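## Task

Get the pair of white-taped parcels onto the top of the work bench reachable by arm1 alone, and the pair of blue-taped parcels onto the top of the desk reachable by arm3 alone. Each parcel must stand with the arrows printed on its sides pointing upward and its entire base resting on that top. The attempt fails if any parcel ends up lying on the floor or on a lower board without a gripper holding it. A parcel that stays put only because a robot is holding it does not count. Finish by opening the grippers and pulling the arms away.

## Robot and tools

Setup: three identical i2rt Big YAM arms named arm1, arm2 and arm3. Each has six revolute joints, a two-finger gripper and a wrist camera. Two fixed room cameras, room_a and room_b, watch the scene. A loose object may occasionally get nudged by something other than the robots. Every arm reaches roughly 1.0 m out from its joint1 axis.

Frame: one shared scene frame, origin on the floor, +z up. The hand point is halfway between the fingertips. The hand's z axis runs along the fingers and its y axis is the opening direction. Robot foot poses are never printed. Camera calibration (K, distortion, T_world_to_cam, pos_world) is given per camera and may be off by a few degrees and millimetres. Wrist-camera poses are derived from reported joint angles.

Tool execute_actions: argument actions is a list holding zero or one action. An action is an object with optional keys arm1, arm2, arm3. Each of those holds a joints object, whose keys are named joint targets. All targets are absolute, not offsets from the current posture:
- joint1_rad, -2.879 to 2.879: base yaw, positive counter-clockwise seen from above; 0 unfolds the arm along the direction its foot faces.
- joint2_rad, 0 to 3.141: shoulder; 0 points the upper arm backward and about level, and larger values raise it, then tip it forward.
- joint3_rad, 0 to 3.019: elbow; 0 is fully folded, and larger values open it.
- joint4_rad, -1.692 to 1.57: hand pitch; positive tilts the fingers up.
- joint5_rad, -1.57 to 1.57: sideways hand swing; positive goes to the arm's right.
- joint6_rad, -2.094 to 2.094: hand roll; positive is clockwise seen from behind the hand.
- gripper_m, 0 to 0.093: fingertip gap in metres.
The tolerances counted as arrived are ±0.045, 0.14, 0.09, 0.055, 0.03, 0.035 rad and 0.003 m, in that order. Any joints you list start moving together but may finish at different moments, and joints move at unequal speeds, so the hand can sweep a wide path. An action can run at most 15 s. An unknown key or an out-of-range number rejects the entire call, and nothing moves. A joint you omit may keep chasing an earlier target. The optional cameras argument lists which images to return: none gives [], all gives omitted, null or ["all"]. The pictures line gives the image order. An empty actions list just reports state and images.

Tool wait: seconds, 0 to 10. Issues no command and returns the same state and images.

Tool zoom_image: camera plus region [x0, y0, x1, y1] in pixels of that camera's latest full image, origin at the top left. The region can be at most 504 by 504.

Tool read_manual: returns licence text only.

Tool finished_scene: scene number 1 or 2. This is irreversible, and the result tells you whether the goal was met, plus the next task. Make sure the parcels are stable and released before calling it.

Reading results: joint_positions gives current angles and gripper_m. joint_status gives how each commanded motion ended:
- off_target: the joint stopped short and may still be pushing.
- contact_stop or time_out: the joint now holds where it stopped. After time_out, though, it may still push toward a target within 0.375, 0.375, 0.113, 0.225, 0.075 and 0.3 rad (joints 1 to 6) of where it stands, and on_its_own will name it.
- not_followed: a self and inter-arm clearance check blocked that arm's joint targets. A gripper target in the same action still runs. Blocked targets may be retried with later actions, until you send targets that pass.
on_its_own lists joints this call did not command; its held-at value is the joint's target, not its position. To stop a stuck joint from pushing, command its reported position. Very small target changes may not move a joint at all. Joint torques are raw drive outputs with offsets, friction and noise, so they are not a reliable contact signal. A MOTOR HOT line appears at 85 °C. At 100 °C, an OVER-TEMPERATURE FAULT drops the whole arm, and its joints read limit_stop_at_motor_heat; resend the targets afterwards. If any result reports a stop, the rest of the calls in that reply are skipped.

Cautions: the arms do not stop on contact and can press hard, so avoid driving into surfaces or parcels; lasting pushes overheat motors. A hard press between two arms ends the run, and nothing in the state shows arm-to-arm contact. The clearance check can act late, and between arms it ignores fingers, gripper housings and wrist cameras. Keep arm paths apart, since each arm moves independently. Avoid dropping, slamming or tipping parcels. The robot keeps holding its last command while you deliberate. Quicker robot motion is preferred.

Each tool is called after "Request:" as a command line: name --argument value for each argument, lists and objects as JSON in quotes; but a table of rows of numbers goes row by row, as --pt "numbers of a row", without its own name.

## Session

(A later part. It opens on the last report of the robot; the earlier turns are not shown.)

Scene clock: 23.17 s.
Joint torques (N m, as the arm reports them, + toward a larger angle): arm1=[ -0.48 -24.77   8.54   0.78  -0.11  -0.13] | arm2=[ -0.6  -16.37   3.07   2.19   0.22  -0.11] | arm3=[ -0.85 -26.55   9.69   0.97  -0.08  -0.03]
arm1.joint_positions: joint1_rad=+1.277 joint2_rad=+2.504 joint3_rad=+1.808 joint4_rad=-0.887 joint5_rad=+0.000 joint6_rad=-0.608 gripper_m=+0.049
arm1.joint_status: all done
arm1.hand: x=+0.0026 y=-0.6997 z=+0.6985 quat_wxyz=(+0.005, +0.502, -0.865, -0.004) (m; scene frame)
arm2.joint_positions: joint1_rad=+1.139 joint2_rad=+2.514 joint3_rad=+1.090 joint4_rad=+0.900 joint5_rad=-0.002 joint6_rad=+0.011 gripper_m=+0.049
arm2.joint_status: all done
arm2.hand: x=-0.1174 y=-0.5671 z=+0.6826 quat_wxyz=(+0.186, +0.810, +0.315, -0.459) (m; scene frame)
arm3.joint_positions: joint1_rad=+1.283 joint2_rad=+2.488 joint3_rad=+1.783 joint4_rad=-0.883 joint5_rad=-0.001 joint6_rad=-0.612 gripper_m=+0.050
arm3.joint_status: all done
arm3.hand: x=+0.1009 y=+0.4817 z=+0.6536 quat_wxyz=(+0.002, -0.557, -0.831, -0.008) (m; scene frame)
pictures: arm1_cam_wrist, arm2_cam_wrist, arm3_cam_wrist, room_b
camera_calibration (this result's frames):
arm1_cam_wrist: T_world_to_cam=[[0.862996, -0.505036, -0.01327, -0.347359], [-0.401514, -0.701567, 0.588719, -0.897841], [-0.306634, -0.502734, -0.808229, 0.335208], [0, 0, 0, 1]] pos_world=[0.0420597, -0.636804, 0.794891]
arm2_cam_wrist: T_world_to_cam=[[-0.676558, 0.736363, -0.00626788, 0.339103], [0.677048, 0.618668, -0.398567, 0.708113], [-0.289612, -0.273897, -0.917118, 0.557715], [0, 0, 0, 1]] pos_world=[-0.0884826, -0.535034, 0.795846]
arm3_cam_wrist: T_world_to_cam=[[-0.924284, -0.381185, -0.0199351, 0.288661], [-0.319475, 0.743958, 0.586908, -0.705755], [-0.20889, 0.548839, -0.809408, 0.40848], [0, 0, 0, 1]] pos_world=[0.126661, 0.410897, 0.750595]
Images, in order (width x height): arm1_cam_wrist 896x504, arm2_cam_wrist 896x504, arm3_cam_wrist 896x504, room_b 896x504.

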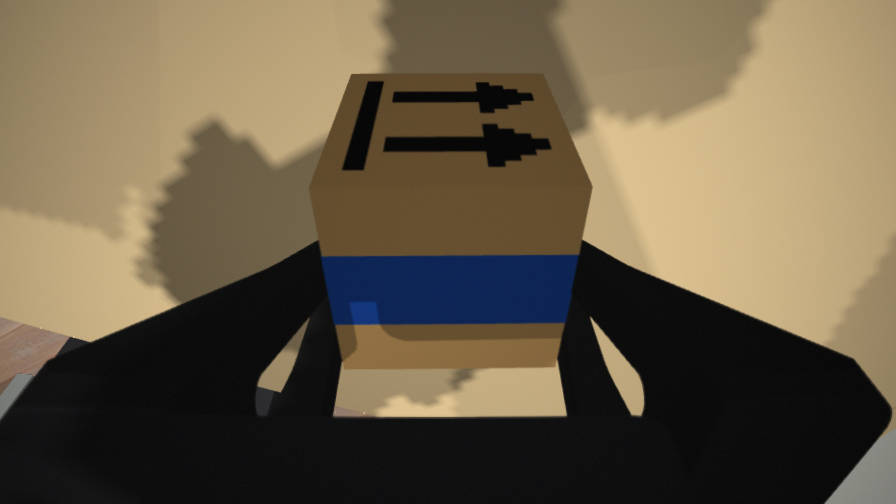

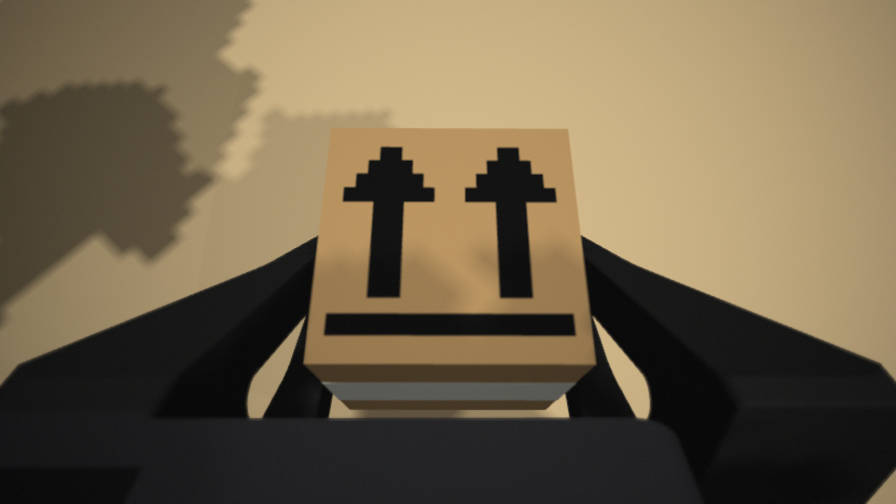

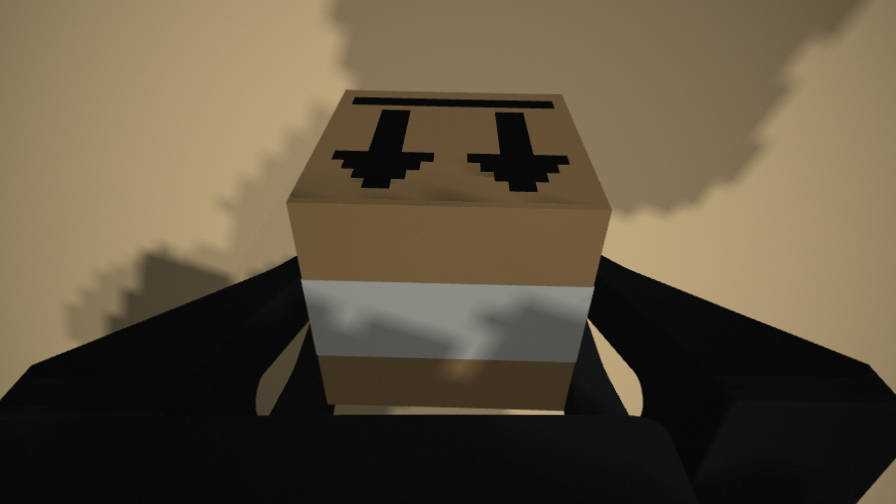

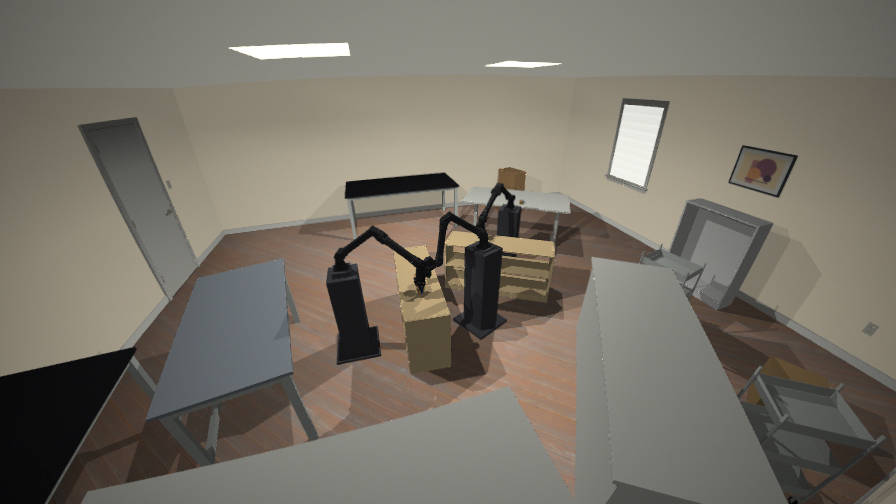

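Request:
execute_actions --actions '[{"arm1":{"joints":{"joint2_rad":2.592,"joint3_rad":1.868,"joint4_rad":-0.8}},"arm2":{"joints":{"joint2_rad":2.6,"joint3_rad":1.16,"joint4_rad":0.958}},"arm3":{"joints":{"joint2_rad":2.5,"joint4_rad":-0.85}}}]' --cameras '["arm1_cam_wrist","arm2_cam_wrist","arm3_cam_wrist"]'

Scene clock: 24.83 s.
Joint torques (N m, as the arm reports them, + toward a larger angle): arm1=[ -0.49 -21.81   8.39   0.86  -0.1   -0.13] | arm2=[ -0.64 -15.33   2.83   2.03   0.22  -0.14] | arm3=[ -0.87 -23.55   9.91   1.36  -0.09  -0.03]
arm1.joint_positions: joint1_rad=+1.277 joint2_rad=+2.562 joint3_rad=+1.842 joint4_rad=-0.807 joint5_rad=+0.000 joint6_rad=-0.608 gripper_m=+0.049
arm1.joint_status: all done
arm1.hand: x=+0.0177 y=-0.6923 z=+0.6713 quat_wxyz=(-0.022, +0.502, -0.864, -0.002) (m; scene frame)
arm2.joint_positions: joint1_rad=+1.139 joint2_rad=+2.599 joint3_rad=+1.151 joint4_rad=+0.939 joint5_rad=-0.002 joint6_rad=+0.011 gripper_m=+0.049
arm2.joint_status: all done
arm2.hand: x=-0.1213 y=-0.5707 z=+0.6544 quat_wxyz=(+0.188, +0.806, +0.314, -0.465) (m; scene frame)
arm3.joint_positions: joint1_rad=+1.283 joint2_rad=+2.488 joint3_rad=+1.783 joint4_rad=-0.861 joint5_rad=-0.001 joint6_rad=-0.612 gripper_m=+0.050
arm3.joint_status: all done
arm3.hand: x=+0.0997 y=+0.4764 z=+0.6536 quat_wxyz=(-0.002, -0.557, -0.831, +0.002) (m; scene frame)
pictures: arm1_cam_wrist, arm2_cam_wrist, arm3_cam_wrist
camera_calibration (this result's frames):
arm1_cam_wrist: T_world_to_cam=[[0.862671, -0.505452, 0.0178141, -0.378117], [-0.430279, -0.714948, 0.551098, -0.854074], [-0.265817, -0.483081, -0.83425, 0.351863], [0, 0, 0, 1]] pos_world=[0.0522313, -0.63176, 0.770956]
arm2_cam_wrist: T_world_to_cam=[[-0.676766, 0.736174, -0.00607893, 0.338727], [0.672438, 0.61477, -0.412171, 0.707914], [-0.299692, -0.283031, -0.911086, 0.51937], [0, 0, 0, 1]] pos_world=[-0.0911384, -0.537568, 0.767032]
arm3_cam_wrist: T_world_to_cam=[[-0.924359, -0.381455, -0.00720348, 0.277346], [-0.316634, 0.756476, 0.572265, -0.698843], [-0.212844, 0.531259, -0.820037, 0.426828], [0, 0, 0, 1]] pos_world=[0.125937, 0.407697, 0.751935]
Images, in order (width x height): arm1_cam_wrist 896x504, arm2_cam_wrist 896x504, arm3_cam_wrist 896x504.

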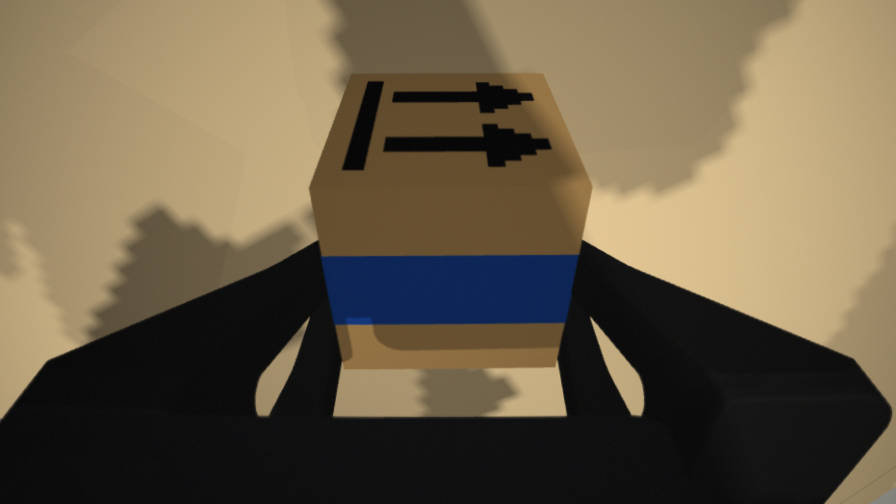

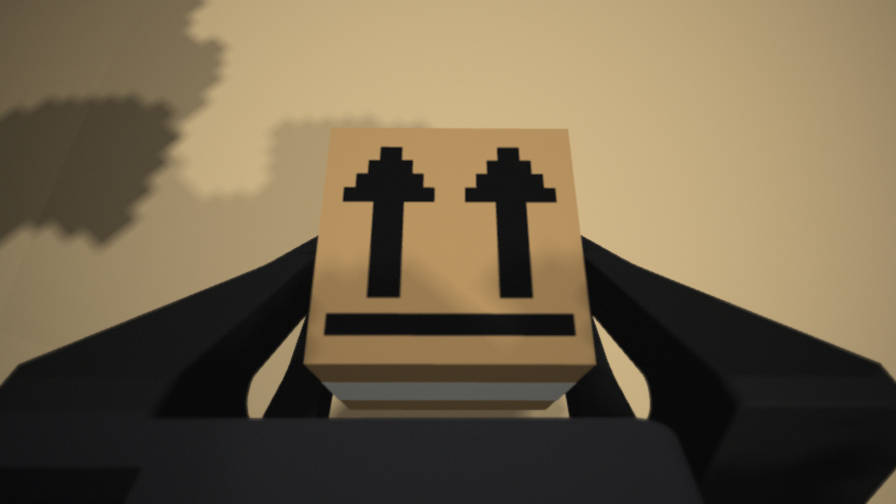

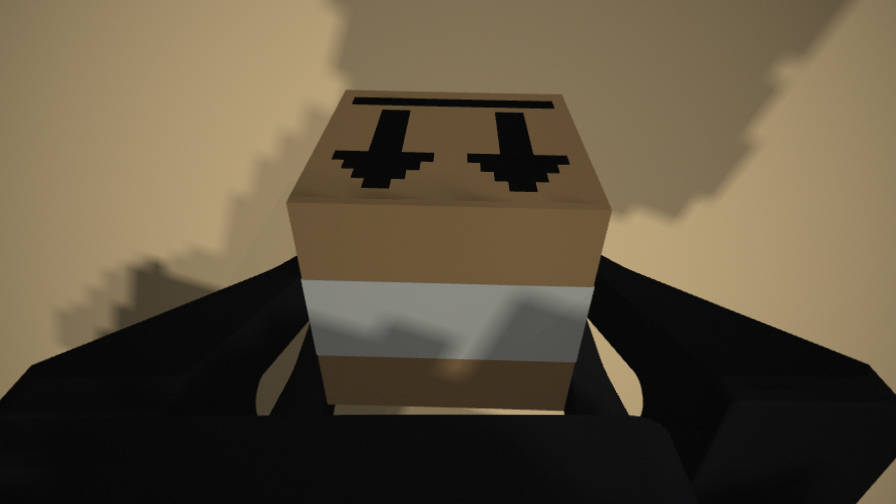

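Request:
execute_actions --actions '[]' --cameras '[]'

Scene clock: 24.93 s.
Joint torques (N m, as the arm reports them, + toward a larger angle): arm1=[ -0.41 -21.4    8.39   0.81  -0.11  -0.14] | arm2=[ -0.55 -15.32   2.8    2.17   0.22  -0.13] | arm3=[ -0.94 -23.94   9.82   1.38  -0.08  -0.02]
arm1.joint_positions: joint1_rad=+1.277 joint2_rad=+2.562 joint3_rad=+1.842 joint4_rad=-0.807 joint5_rad=+0.000 joint6_rad=-0.608 gripper_m=+0.049
arm1.joint_status: all done
arm1.hand: x=+0.0177 y=-0.6923 z=+0.6713 quat_wxyz=(-0.022, +0.502, -0.864, -0.002) (m; scene frame)
arm2.joint_positions: joint1_rad=+1.139 joint2_rad=+2.599 joint3_rad=+1.151 joint4_rad=+0.939 joint5_rad=-0.002 joint6_rad=+0.011 gripper_m=+0.049
arm2.joint_status: all done
arm2.hand: x=-0.1213 y=-0.5707 z=+0.6544 quat_wxyz=(+0.188, +0.806, +0.314, -0.465) (m; scene frame)
arm3.joint_positions: joint1_rad=+1.283 joint2_rad=+2.488 joint3_rad=+1.783 joint4_rad=-0.861 joint5_rad=-0.001 joint6_rad=-0.612 gripper_m=+0.050
arm3.joint_status: all done
arm3.hand: x=+0.0997 y=+0.4764 z=+0.6536 quat_wxyz=(-0.002, -0.557, -0.831, +0.002) (m; scene frame)
pictures: none
No camera images: the call's "cameras" was empty. Leave "cameras" out to get every camera's image.

Request:
execute_actions --actions '[{"arm1":{"joints":{"joint2_rad":2.636}},"arm2":{"joints":{"joint2_rad":2.625}},"arm3":{"joints":{"joint2_rad":2.54}}}]' --cameras '[]'

Scene clock: 25.87 s.
Joint torques (N m, as the arm reports them, + toward a larger angle): arm1=[ -0.47 -18.45   8.14   0.85  -0.11  -0.13] | arm2=[ -0.72 -14.29   2.64   2.15   0.22  -0.13] | arm3=[ -0.89 -21.08   9.71   1.34  -0.09  -0.03]
arm1.joint_positions: joint1_rad=+1.277 joint2_rad=+2.569 joint3_rad=+1.845 joint4_rad=-0.806 joint5_rad=+0.000 joint6_rad=-0.608 gripper_m=+0.049
arm1.joint_status: all done
arm1.hand: x=+0.0176 y=-0.6923 z=+0.6682 quat_wxyz=(-0.021, +0.502, -0.864, -0.002) (m; scene frame)
arm2.joint_positions: joint1_rad=+1.139 joint2_rad=+2.614 joint3_rad=+1.151 joint4_rad=+0.939 joint5_rad=-0.002 joint6_rad=+0.011 gripper_m=+0.049
arm2.joint_status: all done
arm2.hand: x=-0.1172 y=-0.5668 z=+0.6450 quat_wxyz=(+0.186, +0.810, +0.315, -0.459) (m; scene frame)
arm3.joint_positions: joint1_rad=+1.283 joint2_rad=+2.504 joint3_rad=+1.783 joint4_rad=-0.860 joint5_rad=-0.001 joint6_rad=-0.612 gripper_m=+0.050
arm3.joint_status: all done
arm3.hand: x=+0.1008 y=+0.4813 z=+0.6432 quat_wxyz=(+0.001, -0.557, -0.831, -0.005) (m; scene frame)
pictures: none
No camera images: the call's "cameras" was empty. Leave "cameras" out to get every camera's image.

Request:
execute_actions --actions '[]' --cameras '["room_a","room_b","arm1_cam_wrist","arm2_cam_wrist"]'

Request:
zoom_image --camera "room_a" --region '[460, 190, 580, 290]'

Request:
zoom_image --camera "room_b" --region '[390, 240, 470, 320]'

Scene clock: 26.07 s.
Joint torques (N m, as the arm reports them, + toward a larger angle): arm1=[ -0.56 -18.42   8.11   0.82  -0.09  -0.13] | arm2=[ -0.52 -14.75   2.59   2.13   0.22  -0.13] | arm3=[ -0.87 -21.37   9.65   1.29  -0.08  -0.03]
arm1.joint_positions: joint1_rad=+1.277 joint2_rad=+2.569 joint3_rad=+1.845 joint4_rad=-0.806 joint5_rad=+0.000 joint6_rad=-0.608 gripper_m=+0.049
arm1.joint_status: all done
arm1.hand: x=+0.0176 y=-0.6923 z=+0.6682 quat_wxyz=(-0.021, +0.502, -0.864, -0.002) (m; scene frame)
arm2.joint_positions: joint1_rad=+1.139 joint2_rad=+2.614 joint3_rad=+1.151 joint4_rad=+0.939 joint5_rad=-0.002 joint6_rad=+0.011 gripper_m=+0.049
arm2.joint_status: all done
arm2.hand: x=-0.1172 y=-0.5668 z=+0.6450 quat_wxyz=(+0.186, +0.810, +0.315, -0.459) (m; scene frame)
arm3.joint_positions: joint1_rad=+1.283 joint2_rad=+2.504 joint3_rad=+1.783 joint4_rad=-0.860 joint5_rad=-0.001 joint6_rad=-0.612 gripper_m=+0.050
arm3.joint_status: all done
arm3.hand: x=+0.1008 y=+0.4813 z=+0.6432 quat_wxyz=(+0.001, -0.557, -0.831, -0.005) (m; scene frame)
pictures: arm1_cam_wrist, arm2_cam_wrist, room_a, room_b
camera_calibration (this result's frames):
arm1_cam_wrist: T_world_to_cam=[[0.862701, -0.505431, 0.0169572, -0.377411], [-0.429511, -0.714591, 0.552159, -0.852897], [-0.266961, -0.483631, -0.833566, 0.348447], [0, 0, 0, 1]] pos_world=[0.0522859, -0.631708, 0.767788]
arm2_cam_wrist: T_world_to_cam=[[-0.676701, 0.736234, -0.00593607, 0.338569], [0.676949, 0.618999, -0.398222, 0.692788], [-0.28951, -0.273495, -0.91727, 0.523769], [0, 0, 0, 1]] pos_world=[-0.0882364, -0.534853, 0.758331]
Images, in order (width x height): arm1_cam_wrist 896x504, arm2_cam_wrist 896x504, room_a 896x504, room_b 896x504.

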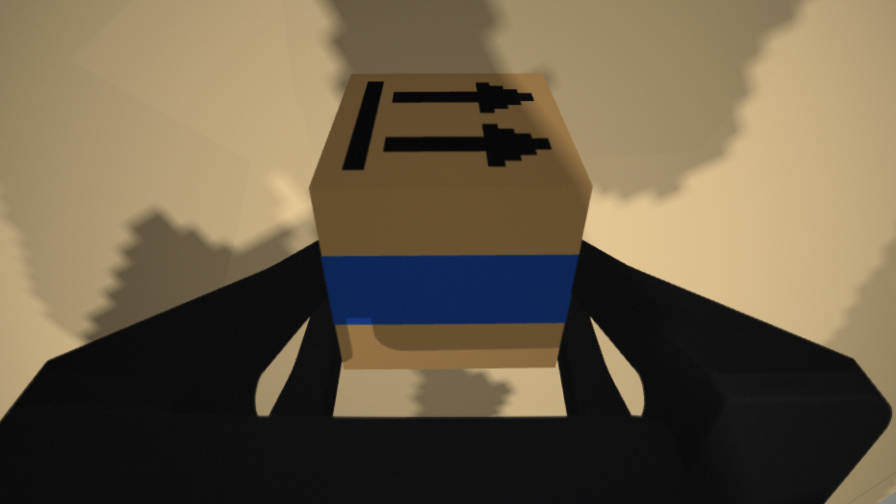

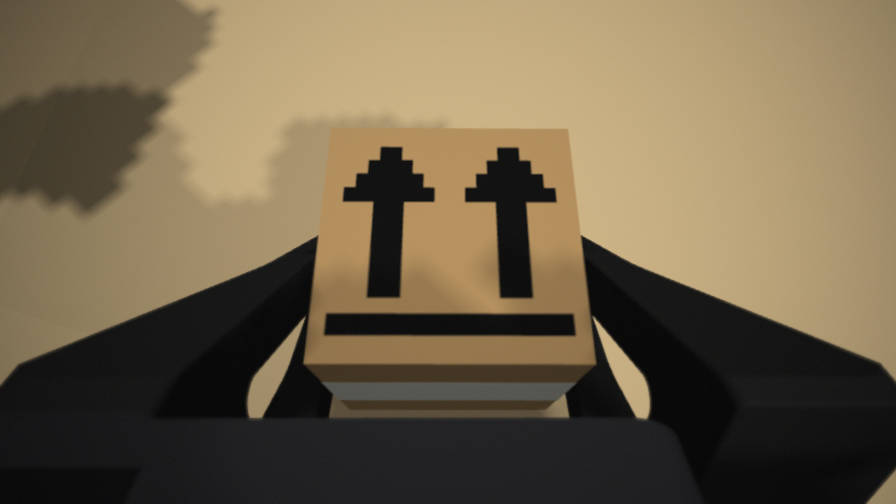

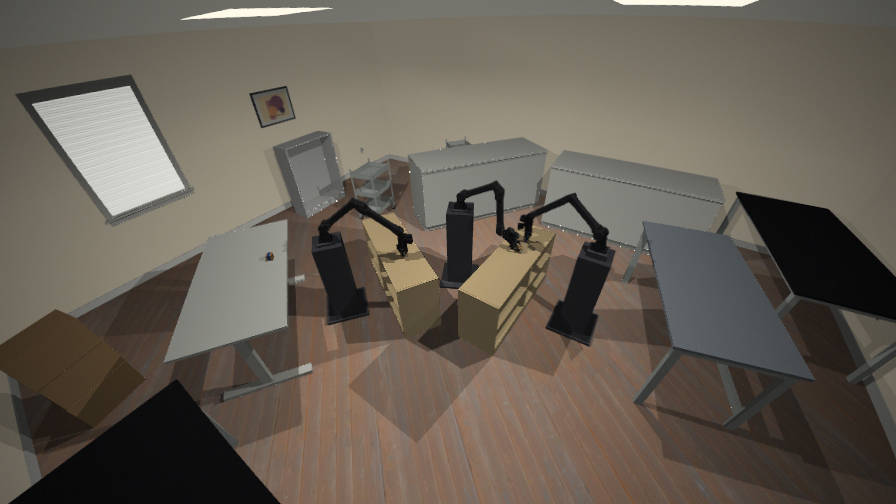

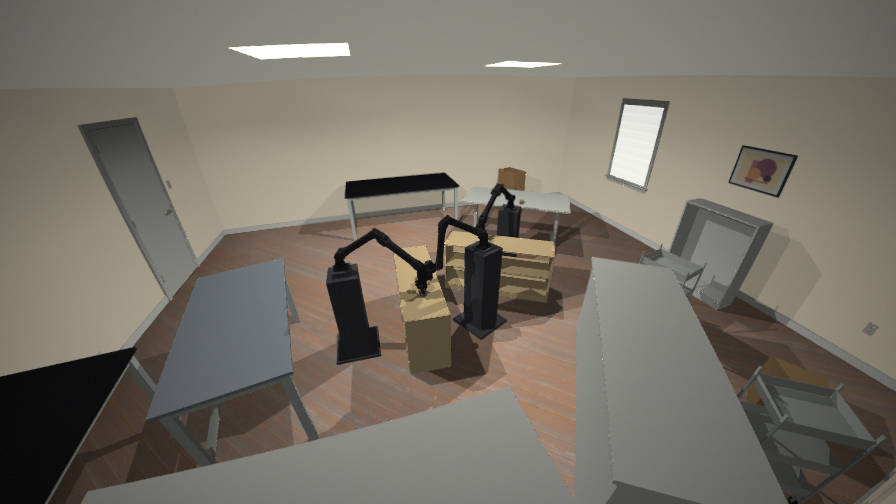

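Region (460, 190, 580, 290) of room_a's 896x504 image, scaled by 4.200, with more detail than that image has.

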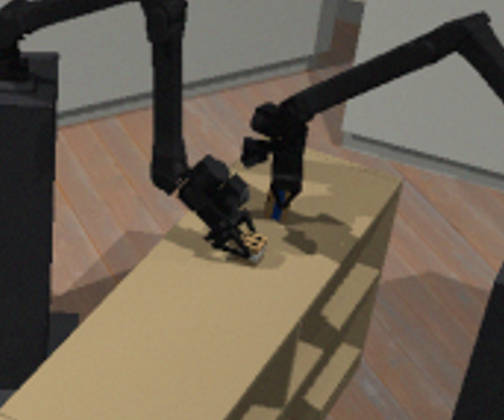

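Region (390, 240, 470, 320) of room_b's 896x504 image, scaled by 6.300, with more detail than that image has.

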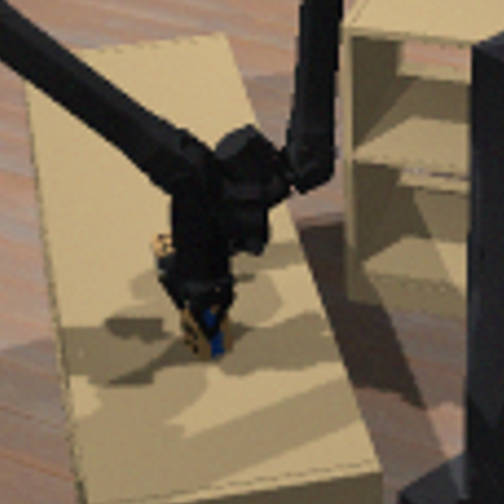

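Request:
execute_actions --actions '[{"arm1":{"joints":{"joint2_rad":2.575,"gripper_m":0.093}},"arm2":{"joints":{"joint2_rad":2.65,"joint4_rad":0.975}},"arm3":{"joints":{"joint2_rad":2.56}}}]' --cameras '[]'

Scene clock: 27.17 s.
Joint torques (N m, as the arm reports them, + toward a larger angle): arm1=[ -0.45 -23.53   8.08   0.75  -0.1   -0.12] | arm2=[ -0.65 -13.68   2.58   1.94   0.21  -0.11] | arm3=[ -0.87 -20.67   9.4    1.24  -0.1   -0.02]
arm1.joint_positions: joint1_rad=+1.277 joint2_rad=+2.569 joint3_rad=+1.846 joint4_rad=-0.805 joint5_rad=-0.001 joint6_rad=-0.608 gripper_m=+0.093
arm1.joint_status: all done
arm1.hand: x=+0.0178 y=-0.6922 z=+0.6683 quat_wxyz=(-0.022, +0.502, -0.864, -0.002) (m; scene frame)
arm2.joint_positions: joint1_rad=+1.139 joint2_rad=+2.627 joint3_rad=+1.151 joint4_rad=+0.963 joint5_rad=-0.002 joint6_rad=+0.009 gripper_m=+0.049
arm2.joint_status: all done
arm2.hand: x=-0.1157 y=-0.5655 z=+0.6421 quat_wxyz=(+0.187, +0.807, +0.315, -0.463) (m; scene frame)
arm3.joint_positions: joint1_rad=+1.283 joint2_rad=+2.515 joint3_rad=+1.785 joint4_rad=-0.858 joint5_rad=-0.001 joint6_rad=-0.612 gripper_m=+0.050
arm3.joint_status: all done
arm3.hand: x=+0.1011 y=+0.4830 z=+0.6374 quat_wxyz=(+0.002, -0.557, -0.831, -0.008) (m; scene frame)
pictures: none
No camera images: the call's "cameras" was empty. Leave "cameras" out to get every camera's image.

Request:
execute_actions --actions '[{"arm1":{"joints":{"joint2_rad":2.25}},"arm2":{"joints":{"joint2_rad":2.63,"gripper_m":0.093}},"arm3":{"joints":{"joint2_rad":2.52,"gripper_m":0.093}}}]' --cameras '["arm2_cam_wrist","arm3_cam_wrist"]'

Scene clock: 28.73 s.
Joint torques (N m, as the arm reports them, + toward a larger angle): arm1=[ -0.56 -20.99   8.72   1.21  -0.09  -0.1 ] | arm2=[ -0.54 -15.41   2.65   1.91   0.21  -0.11] | arm3=[ -0.89 -24.22   9.51   1.22  -0.1   -0.02]
arm1.joint_positions: joint1_rad=+1.277 joint2_rad=+2.217 joint3_rad=+1.869 joint4_rad=-0.800 joint5_rad=-0.001 joint6_rad=-0.608 gripper_m=+0.093
arm1.joint_status: all done
arm1.hand: x=+0.0999 y=-0.6552 z=+0.9252 quat_wxyz=(-0.209, +0.491, -0.846, +0.013) (m; scene frame)
arm2.joint_positions: joint1_rad=+1.139 joint2_rad=+2.627 joint3_rad=+1.151 joint4_rad=+0.963 joint5_rad=-0.002 joint6_rad=+0.009 gripper_m=+0.093
arm2.joint_status: all done
arm2.hand: x=-0.1158 y=-0.5654 z=+0.6421 quat_wxyz=(+0.187, +0.807, +0.315, -0.464) (m; scene frame)
arm3.joint_positions: joint1_rad=+1.283 joint2_rad=+2.515 joint3_rad=+1.785 joint4_rad=-0.858 joint5_rad=-0.001 joint6_rad=-0.612 gripper_m=+0.093
arm3.joint_status: all done
arm3.hand: x=+0.1011 y=+0.4830 z=+0.6374 quat_wxyz=(+0.002, -0.557, -0.831, -0.008) (m; scene frame)
pictures: arm2_cam_wrist, arm3_cam_wrist
camera_calibration (this result's frames):
arm2_cam_wrist: T_world_to_cam=[[-0.677212, 0.735776, -0.00419421, 0.337031], [0.672908, 0.617022, -0.408019, 0.694524], [-0.297623, -0.279138, -0.912964, 0.515005], [0, 0, 0, 1]] pos_world=[-0.0858316, -0.532758, 0.754973]
arm3_cam_wrist: T_world_to_cam=[[-0.924147, -0.381555, -0.0191889, 0.288767], [-0.31945, 0.744224, 0.586586, -0.697069], [-0.209534, 0.548221, -0.80966, 0.395193], [0, 0, 0, 1]] pos_world=[0.126992, 0.412302, 0.734404]
Images, in order (width x height): arm2_cam_wrist 896x504, arm3_cam_wrist 896x504.

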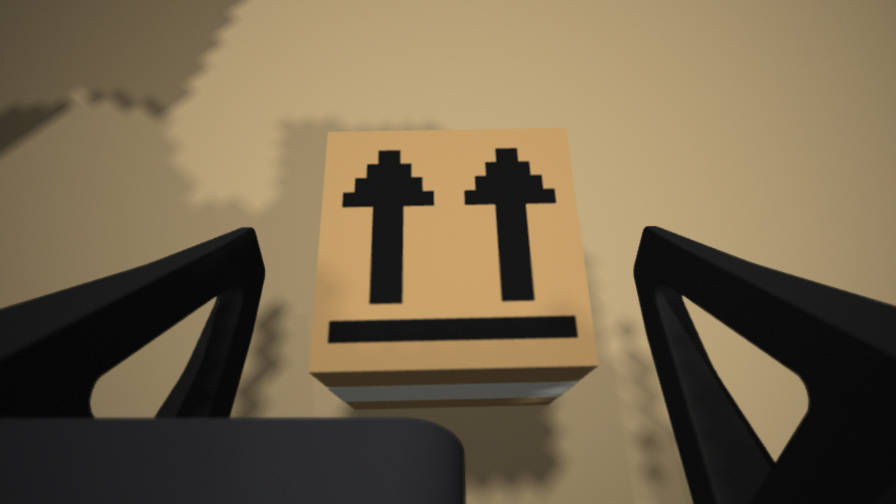

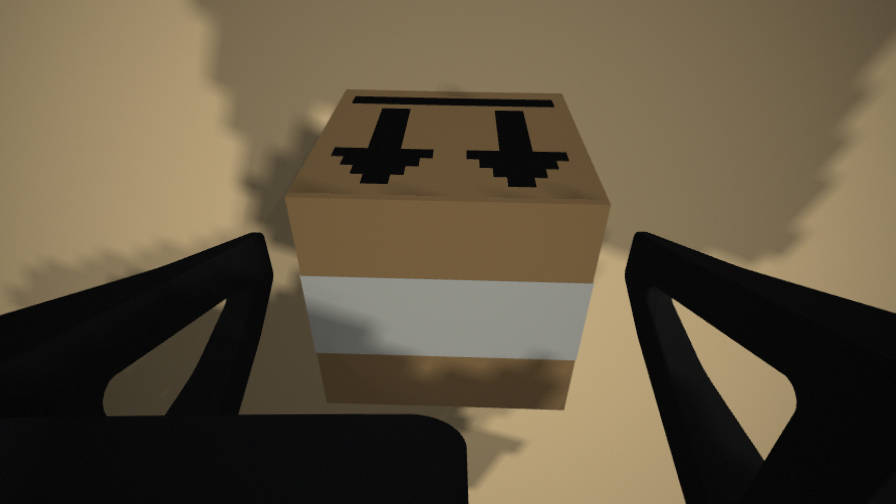

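Request:
execute_actions --actions '[{"arm1":{"joints":{"joint2_rad":2.0,"joint3_rad":0.65,"joint4_rad":-0.2,"joint6_rad":0}},"arm2":{"joints":{"joint2_rad":2.3,"joint3_rad":1.0}},"arm3":{"joints":{"joint2_rad":2.15}}}]' --cameras '[]'

Scene clock: 31.60 s.
Joint torques (N m, as the arm reports them, + toward a larger angle): arm1=[ -0.66 -11.93   1.76   0.89  -0.03   0.05] | arm2=[ -0.63 -13.66   3.62   1.84   0.21  -0.11] | arm3=[ -0.91 -21.18   9.77   1.79  -0.09  -0.01]
arm1.joint_positions: joint1_rad=+1.277 joint2_rad=+2.001 joint3_rad=+0.649 joint4_rad=-0.208 joint5_rad=-0.001 joint6_rad=-0.009 gripper_m=+0.093
arm1.joint_status: all done
arm1.hand: x=-0.2953 y=-0.8416 z=+0.7154 quat_wxyz=(-0.004, +0.225, -0.974, -0.005) (m; scene frame)
arm2.joint_positions: joint1_rad=+1.139 joint2_rad=+2.288 joint3_rad=+0.997 joint4_rad=+0.969 joint5_rad=-0.002 joint6_rad=+0.009 gripper_m=+0.093
arm2.joint_status: all done
arm2.hand: x=-0.1357 y=-0.5841 z=+0.8116 quat_wxyz=(+0.217, +0.759, +0.296, -0.538) (m; scene frame)
arm3.joint_positions: joint1_rad=+1.283 joint2_rad=+2.121 joint3_rad=+1.817 joint4_rad=-0.851 joint5_rad=-0.001 joint6_rad=-0.612 gripper_m=+0.093
arm3.joint_status: all done
arm3.hand: x=+0.0805 y=+0.3929 z=+0.9189 quat_wxyz=(-0.075, -0.545, -0.813, +0.193) (m; scene frame)
pictures: none
No camera images: the call's "cameras" was empty. Leave "cameras" out to get every camera's image.

Request:
execute_actions --actions '[{"arm1":{"joints":{"joint1_rad":1.564}},"arm2":{"joints":{"joint1_rad":1.4255,"joint2_rad":2.39,"joint3_rad":1.755,"joint4_rad":-0.903}},"arm3":{"joints":{"joint1_rad":1.584,"joint2_rad":1.9,"joint3_rad":0.6,"joint4_rad":-0.2,"joint6_rad":0}}}]' --cameras '["arm2_cam_wrist"]'

Scene clock: 34.03 s.
Joint torques (N m, as the arm reports them, + toward a larger angle): arm1=[  0.11 -11.88   1.8    0.87  -0.03   0.02] | arm2=[  0.22 -18.15   7.91  -0.34   0.17  -0.1 ] | arm3=[  0.31 -12.25   3.12   1.56  -0.09   0.1 ]
arm1.joint_positions: joint1_rad=+1.565 joint2_rad=+2.001 joint3_rad=+0.649 joint4_rad=-0.207 joint5_rad=-0.001 joint6_rad=-0.008 gripper_m=+0.093
arm1.joint_status: all done
arm1.hand: x=-0.3471 y=-0.7634 z=+0.7161 quat_wxyz=(-0.005, +0.362, -0.932, -0.006) (m; scene frame)
arm2.joint_positions: joint1_rad=+1.420 joint2_rad=+2.378 joint3_rad=+1.729 joint4_rad=-0.893 joint5_rad=-0.001 joint6_rad=+0.009 gripper_m=+0.093
arm2.joint_status: all done
arm2.hand: x=+0.0124 y=-0.6933 z=+0.7522 quat_wxyz=(+0.006, +0.872, +0.490, -0.006) (m; scene frame)
arm3.joint_positions: joint1_rad=+1.576 joint2_rad=+1.900 joint3_rad=+0.598 joint4_rad=-0.212 joint5_rad=+0.000 joint6_rad=-0.008 gripper_m=+0.093
arm3.joint_status: all done
arm3.hand: x=+0.2666 y=+0.7928 z=+0.6935 quat_wxyz=(-0.021, -0.679, -0.734, +0.019) (m; scene frame)
pictures: arm2_cam_wrist
camera_calibration (this result's frames):
arm2_cam_wrist: T_world_to_cam=[[-0.855169, 0.51834, 0.00317074, 0.36425], [0.42677, 0.700596, 0.571867, 0.0560096], [0.2942, 0.490396, -0.82034, 1.07446], [0, 0, 0, 1]] pos_world=[-0.028515, -0.754958, 0.848239]
Images, in order (width x height): arm2_cam_wrist 896x504.

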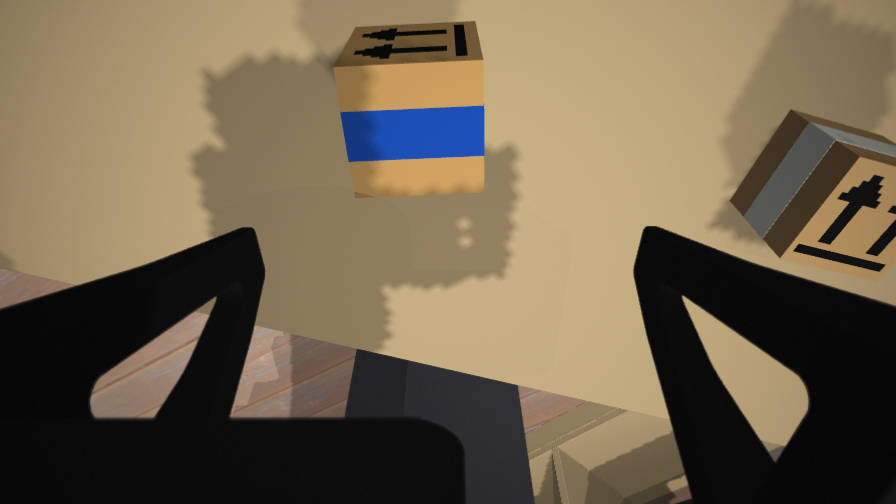

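Request:
execute_actions --actions '[{"arm1":{"joints":{"joint2_rad":2.27,"joint3_rad":0.76,"joint4_rad":1.0}},"arm2":{"joints":{"joint1_rad":1.44,"joint2_rad":2.59,"joint3_rad":1.835,"joint4_rad":-0.785}}}]' --cameras '["arm1_cam_wrist","arm2_cam_wrist"]'

Scene clock: 36.17 s.
Joint torques (N m, as the arm reports them, + toward a larger angle): arm1=[  0.25 -14.73   2.     2.41  -0.04   0.03] | arm2=[ -0.01 -20.87   6.57   0.26   0.17  -0.11] | arm3=[  0.33 -12.02   3.14   1.55  -0.09   0.1 ]
arm1.joint_positions: joint1_rad=+1.565 joint2_rad=+2.265 joint3_rad=+0.756 joint4_rad=+0.987 joint5_rad=-0.001 joint6_rad=-0.008 gripper_m=+0.093
arm1.joint_status: all done
arm1.hand: x=-0.1790 y=-0.6127 z=+0.7633 quat_wxyz=(-0.468, +0.311, -0.807, -0.181) (m; scene frame)
arm2.joint_positions: joint1_rad=+1.437 joint2_rad=+2.601 joint3_rad=+1.819 joint4_rad=-0.792 joint5_rad=-0.001 joint6_rad=+0.009 gripper_m=+0.093
arm2.joint_status: all done
arm2.hand: x=+0.0238 y=-0.6963 z=+0.6379 quat_wxyz=(-0.002, +0.867, +0.498, +0.007) (m; scene frame)
arm3.joint_positions: joint1_rad=+1.576 joint2_rad=+1.900 joint3_rad=+0.598 joint4_rad=-0.212 joint5_rad=+0.000 joint6_rad=-0.008 gripper_m=+0.093
arm3.joint_status: not commanded
arm3.hand: x=+0.2666 y=+0.7928 z=+0.6935 quat_wxyz=(-0.021, -0.679, -0.734, +0.019) (m; scene frame)
pictures: arm1_cam_wrist, arm2_cam_wrist
camera_calibration (this result's frames):
arm1_cam_wrist: T_world_to_cam=[[0.667953, -0.744127, -0.0106347, -0.329238], [-0.680374, -0.604811, -0.413877, -0.173213], [0.301545, 0.283686, -0.910271, 1.04418], [0, 0, 0, 1]] pos_world=[-0.212801, -0.645975, 0.875294]
arm2_cam_wrist: T_world_to_cam=[[-0.863854, 0.503732, 0.0032214, 0.365916], [0.405589, 0.691727, 0.597504, 0.0965876], [0.298754, 0.517463, -0.80186, 0.985686], [0, 0, 0, 1]] pos_world=[-0.0175537, -0.761192, 0.731491]
Images, in order (width x height): arm1_cam_wrist 896x504, arm2_cam_wrist 896x504.

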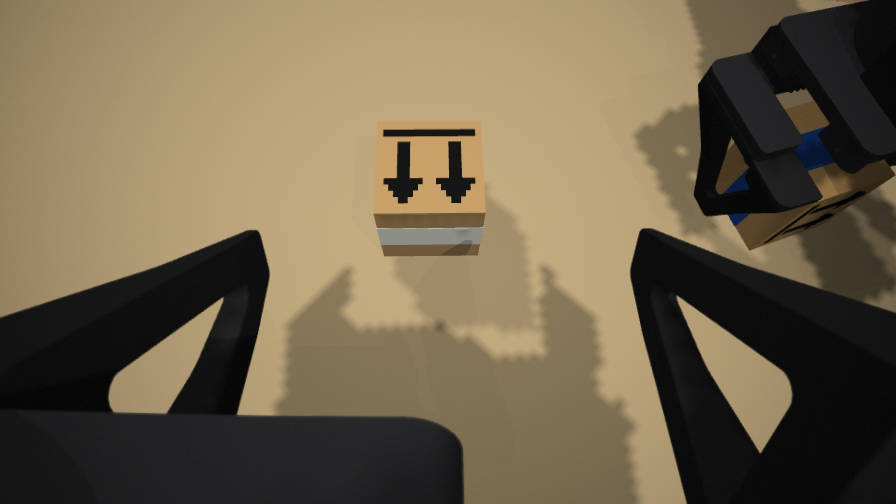

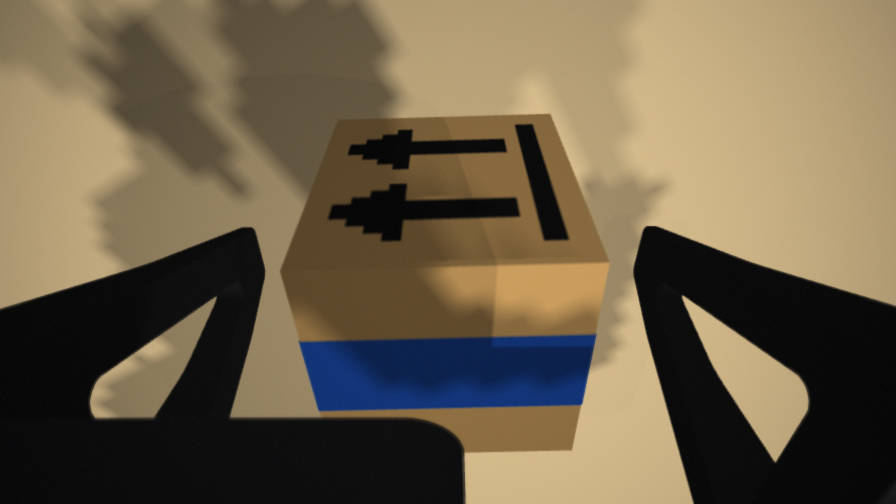

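Request:
execute_actions --actions '[{"arm1":{"joints":{"joint1_rad":1.582,"joint2_rad":2.585,"joint3_rad":1.165,"joint4_rad":0.92}},"arm2":{"joints":{"gripper_m":0.03}}}]' --cameras '["arm1_cam_wrist"]'

Scene clock: 37.90 s.
Joint torques (N m, as the arm reports them, + toward a larger angle): arm1=[  1.52 -18.01   3.35   1.82  -0.04   0.03] | arm2=[  0.   -20.57   6.51   0.26   0.16  -0.1 ] | arm3=[  0.38 -11.99   3.14   1.56  -0.08   0.1 ]
arm1.joint_positions: joint1_rad=+1.568 joint2_rad=+2.570 joint3_rad=+1.153 joint4_rad=+0.923 joint5_rad=-0.001 joint6_rad=-0.008 gripper_m=+0.093
arm1.joint_status: all done
arm1.hand: x=-0.1072 y=-0.5442 z=+0.6732 quat_wxyz=(-0.479, +0.310, -0.800, -0.186) (m; scene frame)
arm2.joint_positions: joint1_rad=+1.437 joint2_rad=+2.601 joint3_rad=+1.819 joint4_rad=-0.792 joint5_rad=-0.001 joint6_rad=+0.009 gripper_m=+0.049
arm2.joint_status: gripper_m off_target (ended at +0.049, target +0.030)
arm2.hand: x=+0.0238 y=-0.6963 z=+0.6379 quat_wxyz=(-0.002, +0.867, +0.498, +0.007) (m; scene frame)
arm3.joint_positions: joint1_rad=+1.576 joint2_rad=+1.900 joint3_rad=+0.598 joint4_rad=-0.212 joint5_rad=+0.000 joint6_rad=-0.008 gripper_m=+0.093
arm3.joint_status: not commanded
arm3.hand: x=+0.2666 y=+0.7928 z=+0.6935 quat_wxyz=(-0.021, -0.679, -0.734, +0.019) (m; scene frame)
pictures: arm1_cam_wrist
camera_calibration (this result's frames):
arm1_cam_wrist: T_world_to_cam=[[0.670577, -0.741763, -0.010649, -0.325652], [-0.669598, -0.599034, -0.439085, -0.0989529], [0.319318, 0.301571, -0.898382, 0.924757], [0, 0, 0, 1]] pos_world=[-0.143175, -0.579713, 0.783869]
Images, in order (width x height): arm1_cam_wrist 896x504.

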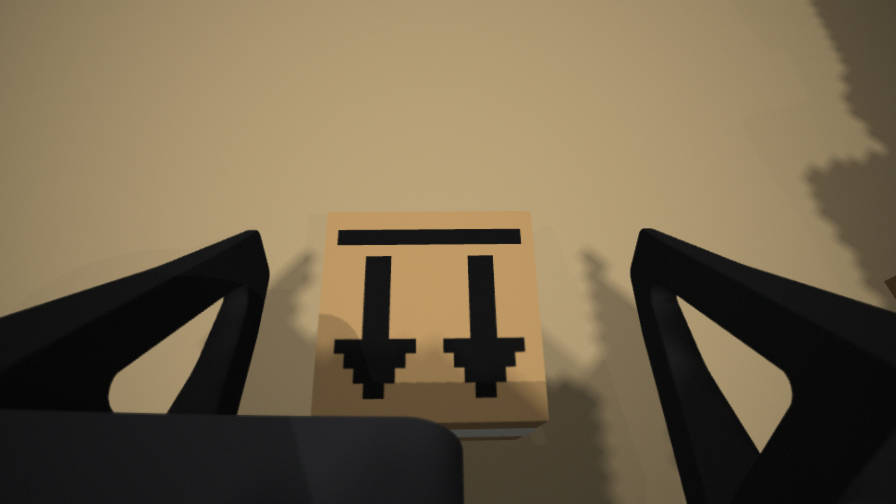

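Request:
execute_actions --actions '[{"arm1":{"joints":{"joint1_rad":1.595,"joint2_rad":2.62}},"arm2":{"joints":{"joint2_rad":2.0,"joint3_rad":1.6,"joint4_rad":-1.17}}}]' --cameras '["arm1_cam_wrist"]'

Scene clock: 39.97 s.
Joint torques (N m, as the arm reports them, + toward a larger angle): arm1=[  1.12 -15.81   3.27   1.78  -0.04   0.03] | arm2=[  0.03 -16.22   7.71  -0.36   0.17  -0.1 ] | arm3=[  0.39 -11.95   3.14   1.55  -0.08   0.1 ]
arm1.joint_positions: joint1_rad=+1.584 joint2_rad=+2.585 joint3_rad=+1.153 joint4_rad=+0.923 joint5_rad=-0.001 joint6_rad=-0.008 gripper_m=+0.093
arm1.joint_status: all done
arm1.hand: x=-0.1180 y=-0.5400 z=+0.6642 quat_wxyz=(-0.472, +0.318, -0.801, -0.188) (m; scene frame)
arm2.joint_positions: joint1_rad=+1.437 joint2_rad=+2.000 joint3_rad=+1.589 joint4_rad=-1.159 joint5_rad=-0.001 joint6_rad=+0.009 gripper_m=+0.049
arm2.joint_status: all done
arm2.hand: x=+0.0512 y=-0.6462 z=+0.9342 quat_wxyz=(-0.001, +0.867, +0.498, +0.006) (m; scene frame)
arm3.joint_positions: joint1_rad=+1.576 joint2_rad=+1.900 joint3_rad=+0.598 joint4_rad=-0.212 joint5_rad=+0.000 joint6_rad=-0.008 gripper_m=+0.093
arm3.joint_status: not commanded
arm3.hand: x=+0.2666 y=+0.7928 z=+0.6935 quat_wxyz=(-0.021, -0.679, -0.734, +0.019) (m; scene frame)
pictures: arm1_cam_wrist
camera_calibration (this result's frames):
arm1_cam_wrist: T_world_to_cam=[[0.682339, -0.730959, -0.0105928, -0.308143], [-0.664384, -0.614017, -0.426119, -0.123686], [0.304971, 0.297795, -0.904605, 0.919206], [0, 0, 0, 1]] pos_world=[-0.152249, -0.57492, 0.775549]
Images, in order (width x height): arm1_cam_wrist 896x504.

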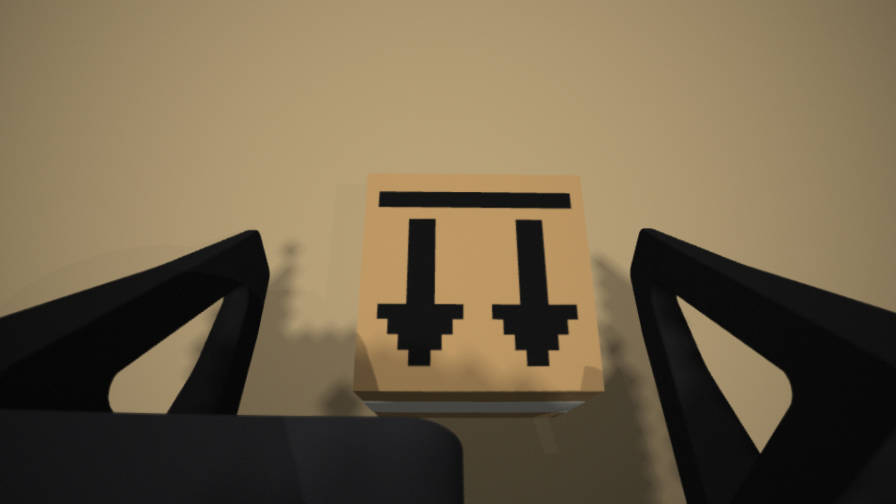

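Request:
execute_actions --actions '[{"arm1":{"joints":{"joint2_rad":2.645}},"arm2":{"joints":{"joint1_rad":-1.10,"joint6_rad":1.571}}}]' --cameras '["arm1_cam_wrist"]'

Scene clock: 42.83 s.
Joint torques (N m, as the arm reports them, + toward a larger angle): arm1=[  1.34 -16.09   2.97   1.79  -0.04   0.03] | arm2=[ -0.52 -16.32   7.71  -0.46   0.15   0.15] | arm3=[  0.33 -11.97   3.13   1.53  -0.08   0.11]
arm1.joint_positions: joint1_rad=+1.584 joint2_rad=+2.614 joint3_rad=+1.153 joint4_rad=+0.923 joint5_rad=-0.001 joint6_rad=-0.008 gripper_m=+0.093
arm1.joint_status: all done
arm1.hand: x=-0.1258 y=-0.5471 z=+0.6462 quat_wxyz=(-0.460, +0.321, -0.808, -0.183) (m; scene frame)
arm2.joint_positions: joint1_rad=-1.101 joint2_rad=+2.000 joint3_rad=+1.589 joint4_rad=-1.159 joint5_rad=+0.002 joint6_rad=+1.560 gripper_m=+0.050
arm2.joint_status: all done
arm2.hand: x=+0.2973 y=+0.4560 z=+0.9449 quat_wxyz=(-0.006, +0.047, -0.999, -0.004) (m; scene frame)
arm3.joint_positions: joint1_rad=+1.576 joint2_rad=+1.900 joint3_rad=+0.598 joint4_rad=-0.212 joint5_rad=+0.000 joint6_rad=-0.008 gripper_m=+0.093
arm3.joint_status: not commanded
arm3.hand: x=+0.2666 y=+0.7928 z=+0.6935 quat_wxyz=(-0.021, -0.679, -0.734, +0.019) (m; scene frame)
pictures: arm1_cam_wrist
camera_calibration (this result's frames):
arm1_cam_wrist: T_world_to_cam=[[0.682264, -0.73103, -0.0105668, -0.30828], [-0.673002, -0.62233, -0.399716, -0.163572], [0.285628, 0.279823, -0.916578, 0.902889], [0, 0, 0, 1]] pos_world=[-0.157647, -0.579807, 0.758928]
Images, in order (width x height): arm1_cam_wrist 896x504.

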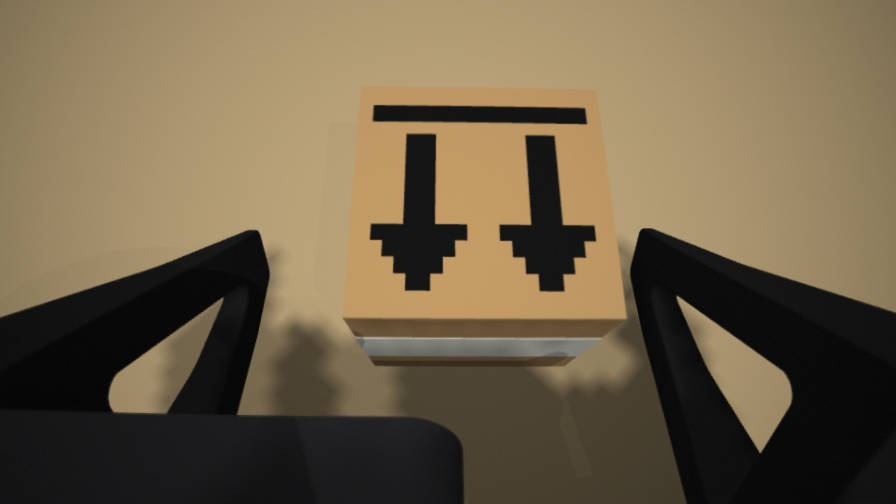

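Request:
execute_actions --actions '[{"arm1":{"joints":{"gripper_m":0.03}},"arm2":{"joints":{"joint2_rad":2.553,"joint3_rad":1.73,"joint4_rad":-0.71}}}]' --cameras '["arm1_cam_wrist","arm2_cam_wrist"]'

Scene clock: 44.33 s.
Joint torques (N m, as the arm reports them, + toward a larger angle): arm1=[  1.06 -16.09   2.99   1.79  -0.05   0.03] | arm2=[ -0.46 -19.65   6.17   0.43   0.18   0.13] | arm3=[  0.24 -11.97   3.15   1.54  -0.08   0.1 ]
arm1.joint_positions: joint1_rad=+1.584 joint2_rad=+2.614 joint3_rad=+1.153 joint4_rad=+0.923 joint5_rad=+0.000 joint6_rad=-0.008 gripper_m=+0.049
arm1.joint_status: gripper_m off_target (ended at +0.049, target +0.030)
arm1.hand: x=-0.1257 y=-0.5471 z=+0.6462 quat_wxyz=(-0.460, +0.320, -0.808, -0.183) (m; scene frame)
arm2.joint_positions: joint1_rad=-1.101 joint2_rad=+2.564 joint3_rad=+1.716 joint4_rad=-0.720 joint5_rad=+0.002 joint6_rad=+1.562 gripper_m=+0.049
arm2.joint_status: all done
arm2.hand: x=+0.2967 y=+0.4963 z=+0.6454 quat_wxyz=(-0.005, +0.046, -0.999, -0.005) (m; scene frame)
arm3.joint_positions: joint1_rad=+1.576 joint2_rad=+1.900 joint3_rad=+0.598 joint4_rad=-0.212 joint5_rad=+0.000 joint6_rad=-0.008 gripper_m=+0.093
arm3.joint_status: not commanded
arm3.hand: x=+0.2666 y=+0.7928 z=+0.6935 quat_wxyz=(-0.021, -0.679, -0.734, +0.019) (m; scene frame)
pictures: arm1_cam_wrist, arm2_cam_wrist
camera_calibration (this result's frames):
arm1_cam_wrist: T_world_to_cam=[[0.681881, -0.731385, -0.0107004, -0.308502], [-0.673365, -0.62194, -0.399712, -0.163407], [0.285688, 0.279761, -0.916578, 0.902863], [0, 0, 0, 1]] pos_world=[-0.157608, -0.579849, 0.758927]
arm2_cam_wrist: T_world_to_cam=[[0.0932876, -0.995638, -0.00179407, 0.464272], [-0.81302, -0.0772169, 0.577093, -0.0871866], [-0.574714, -0.052377, -0.816677, 0.844574], [0, 0, 0, 1]] pos_world=[0.371193, 0.499751, 0.740892]
Images, in order (width x height): arm1_cam_wrist 896x504, arm2_cam_wrist 896x504.

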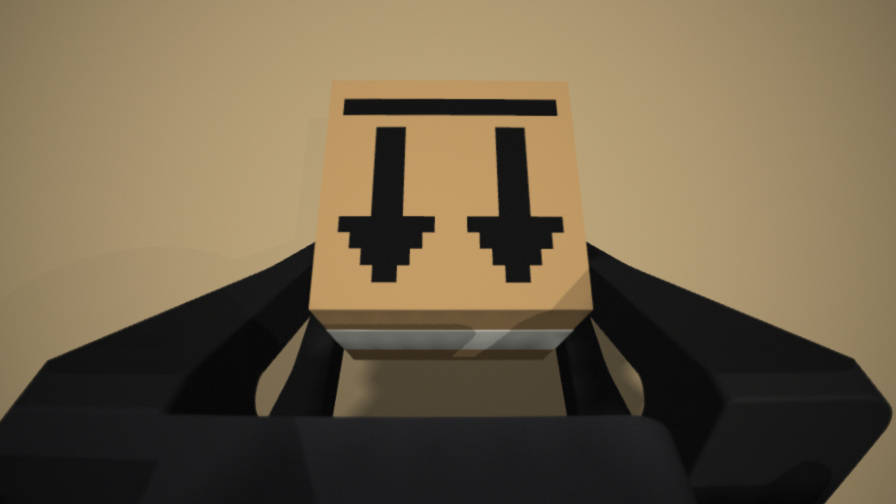

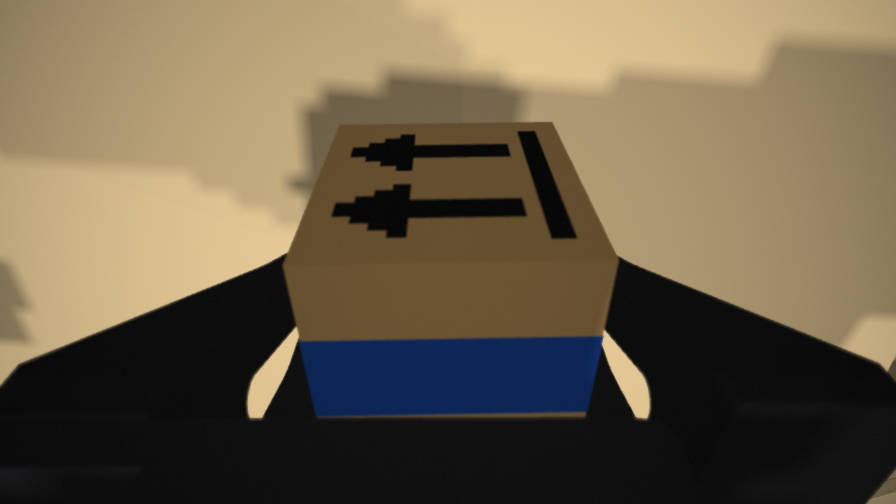

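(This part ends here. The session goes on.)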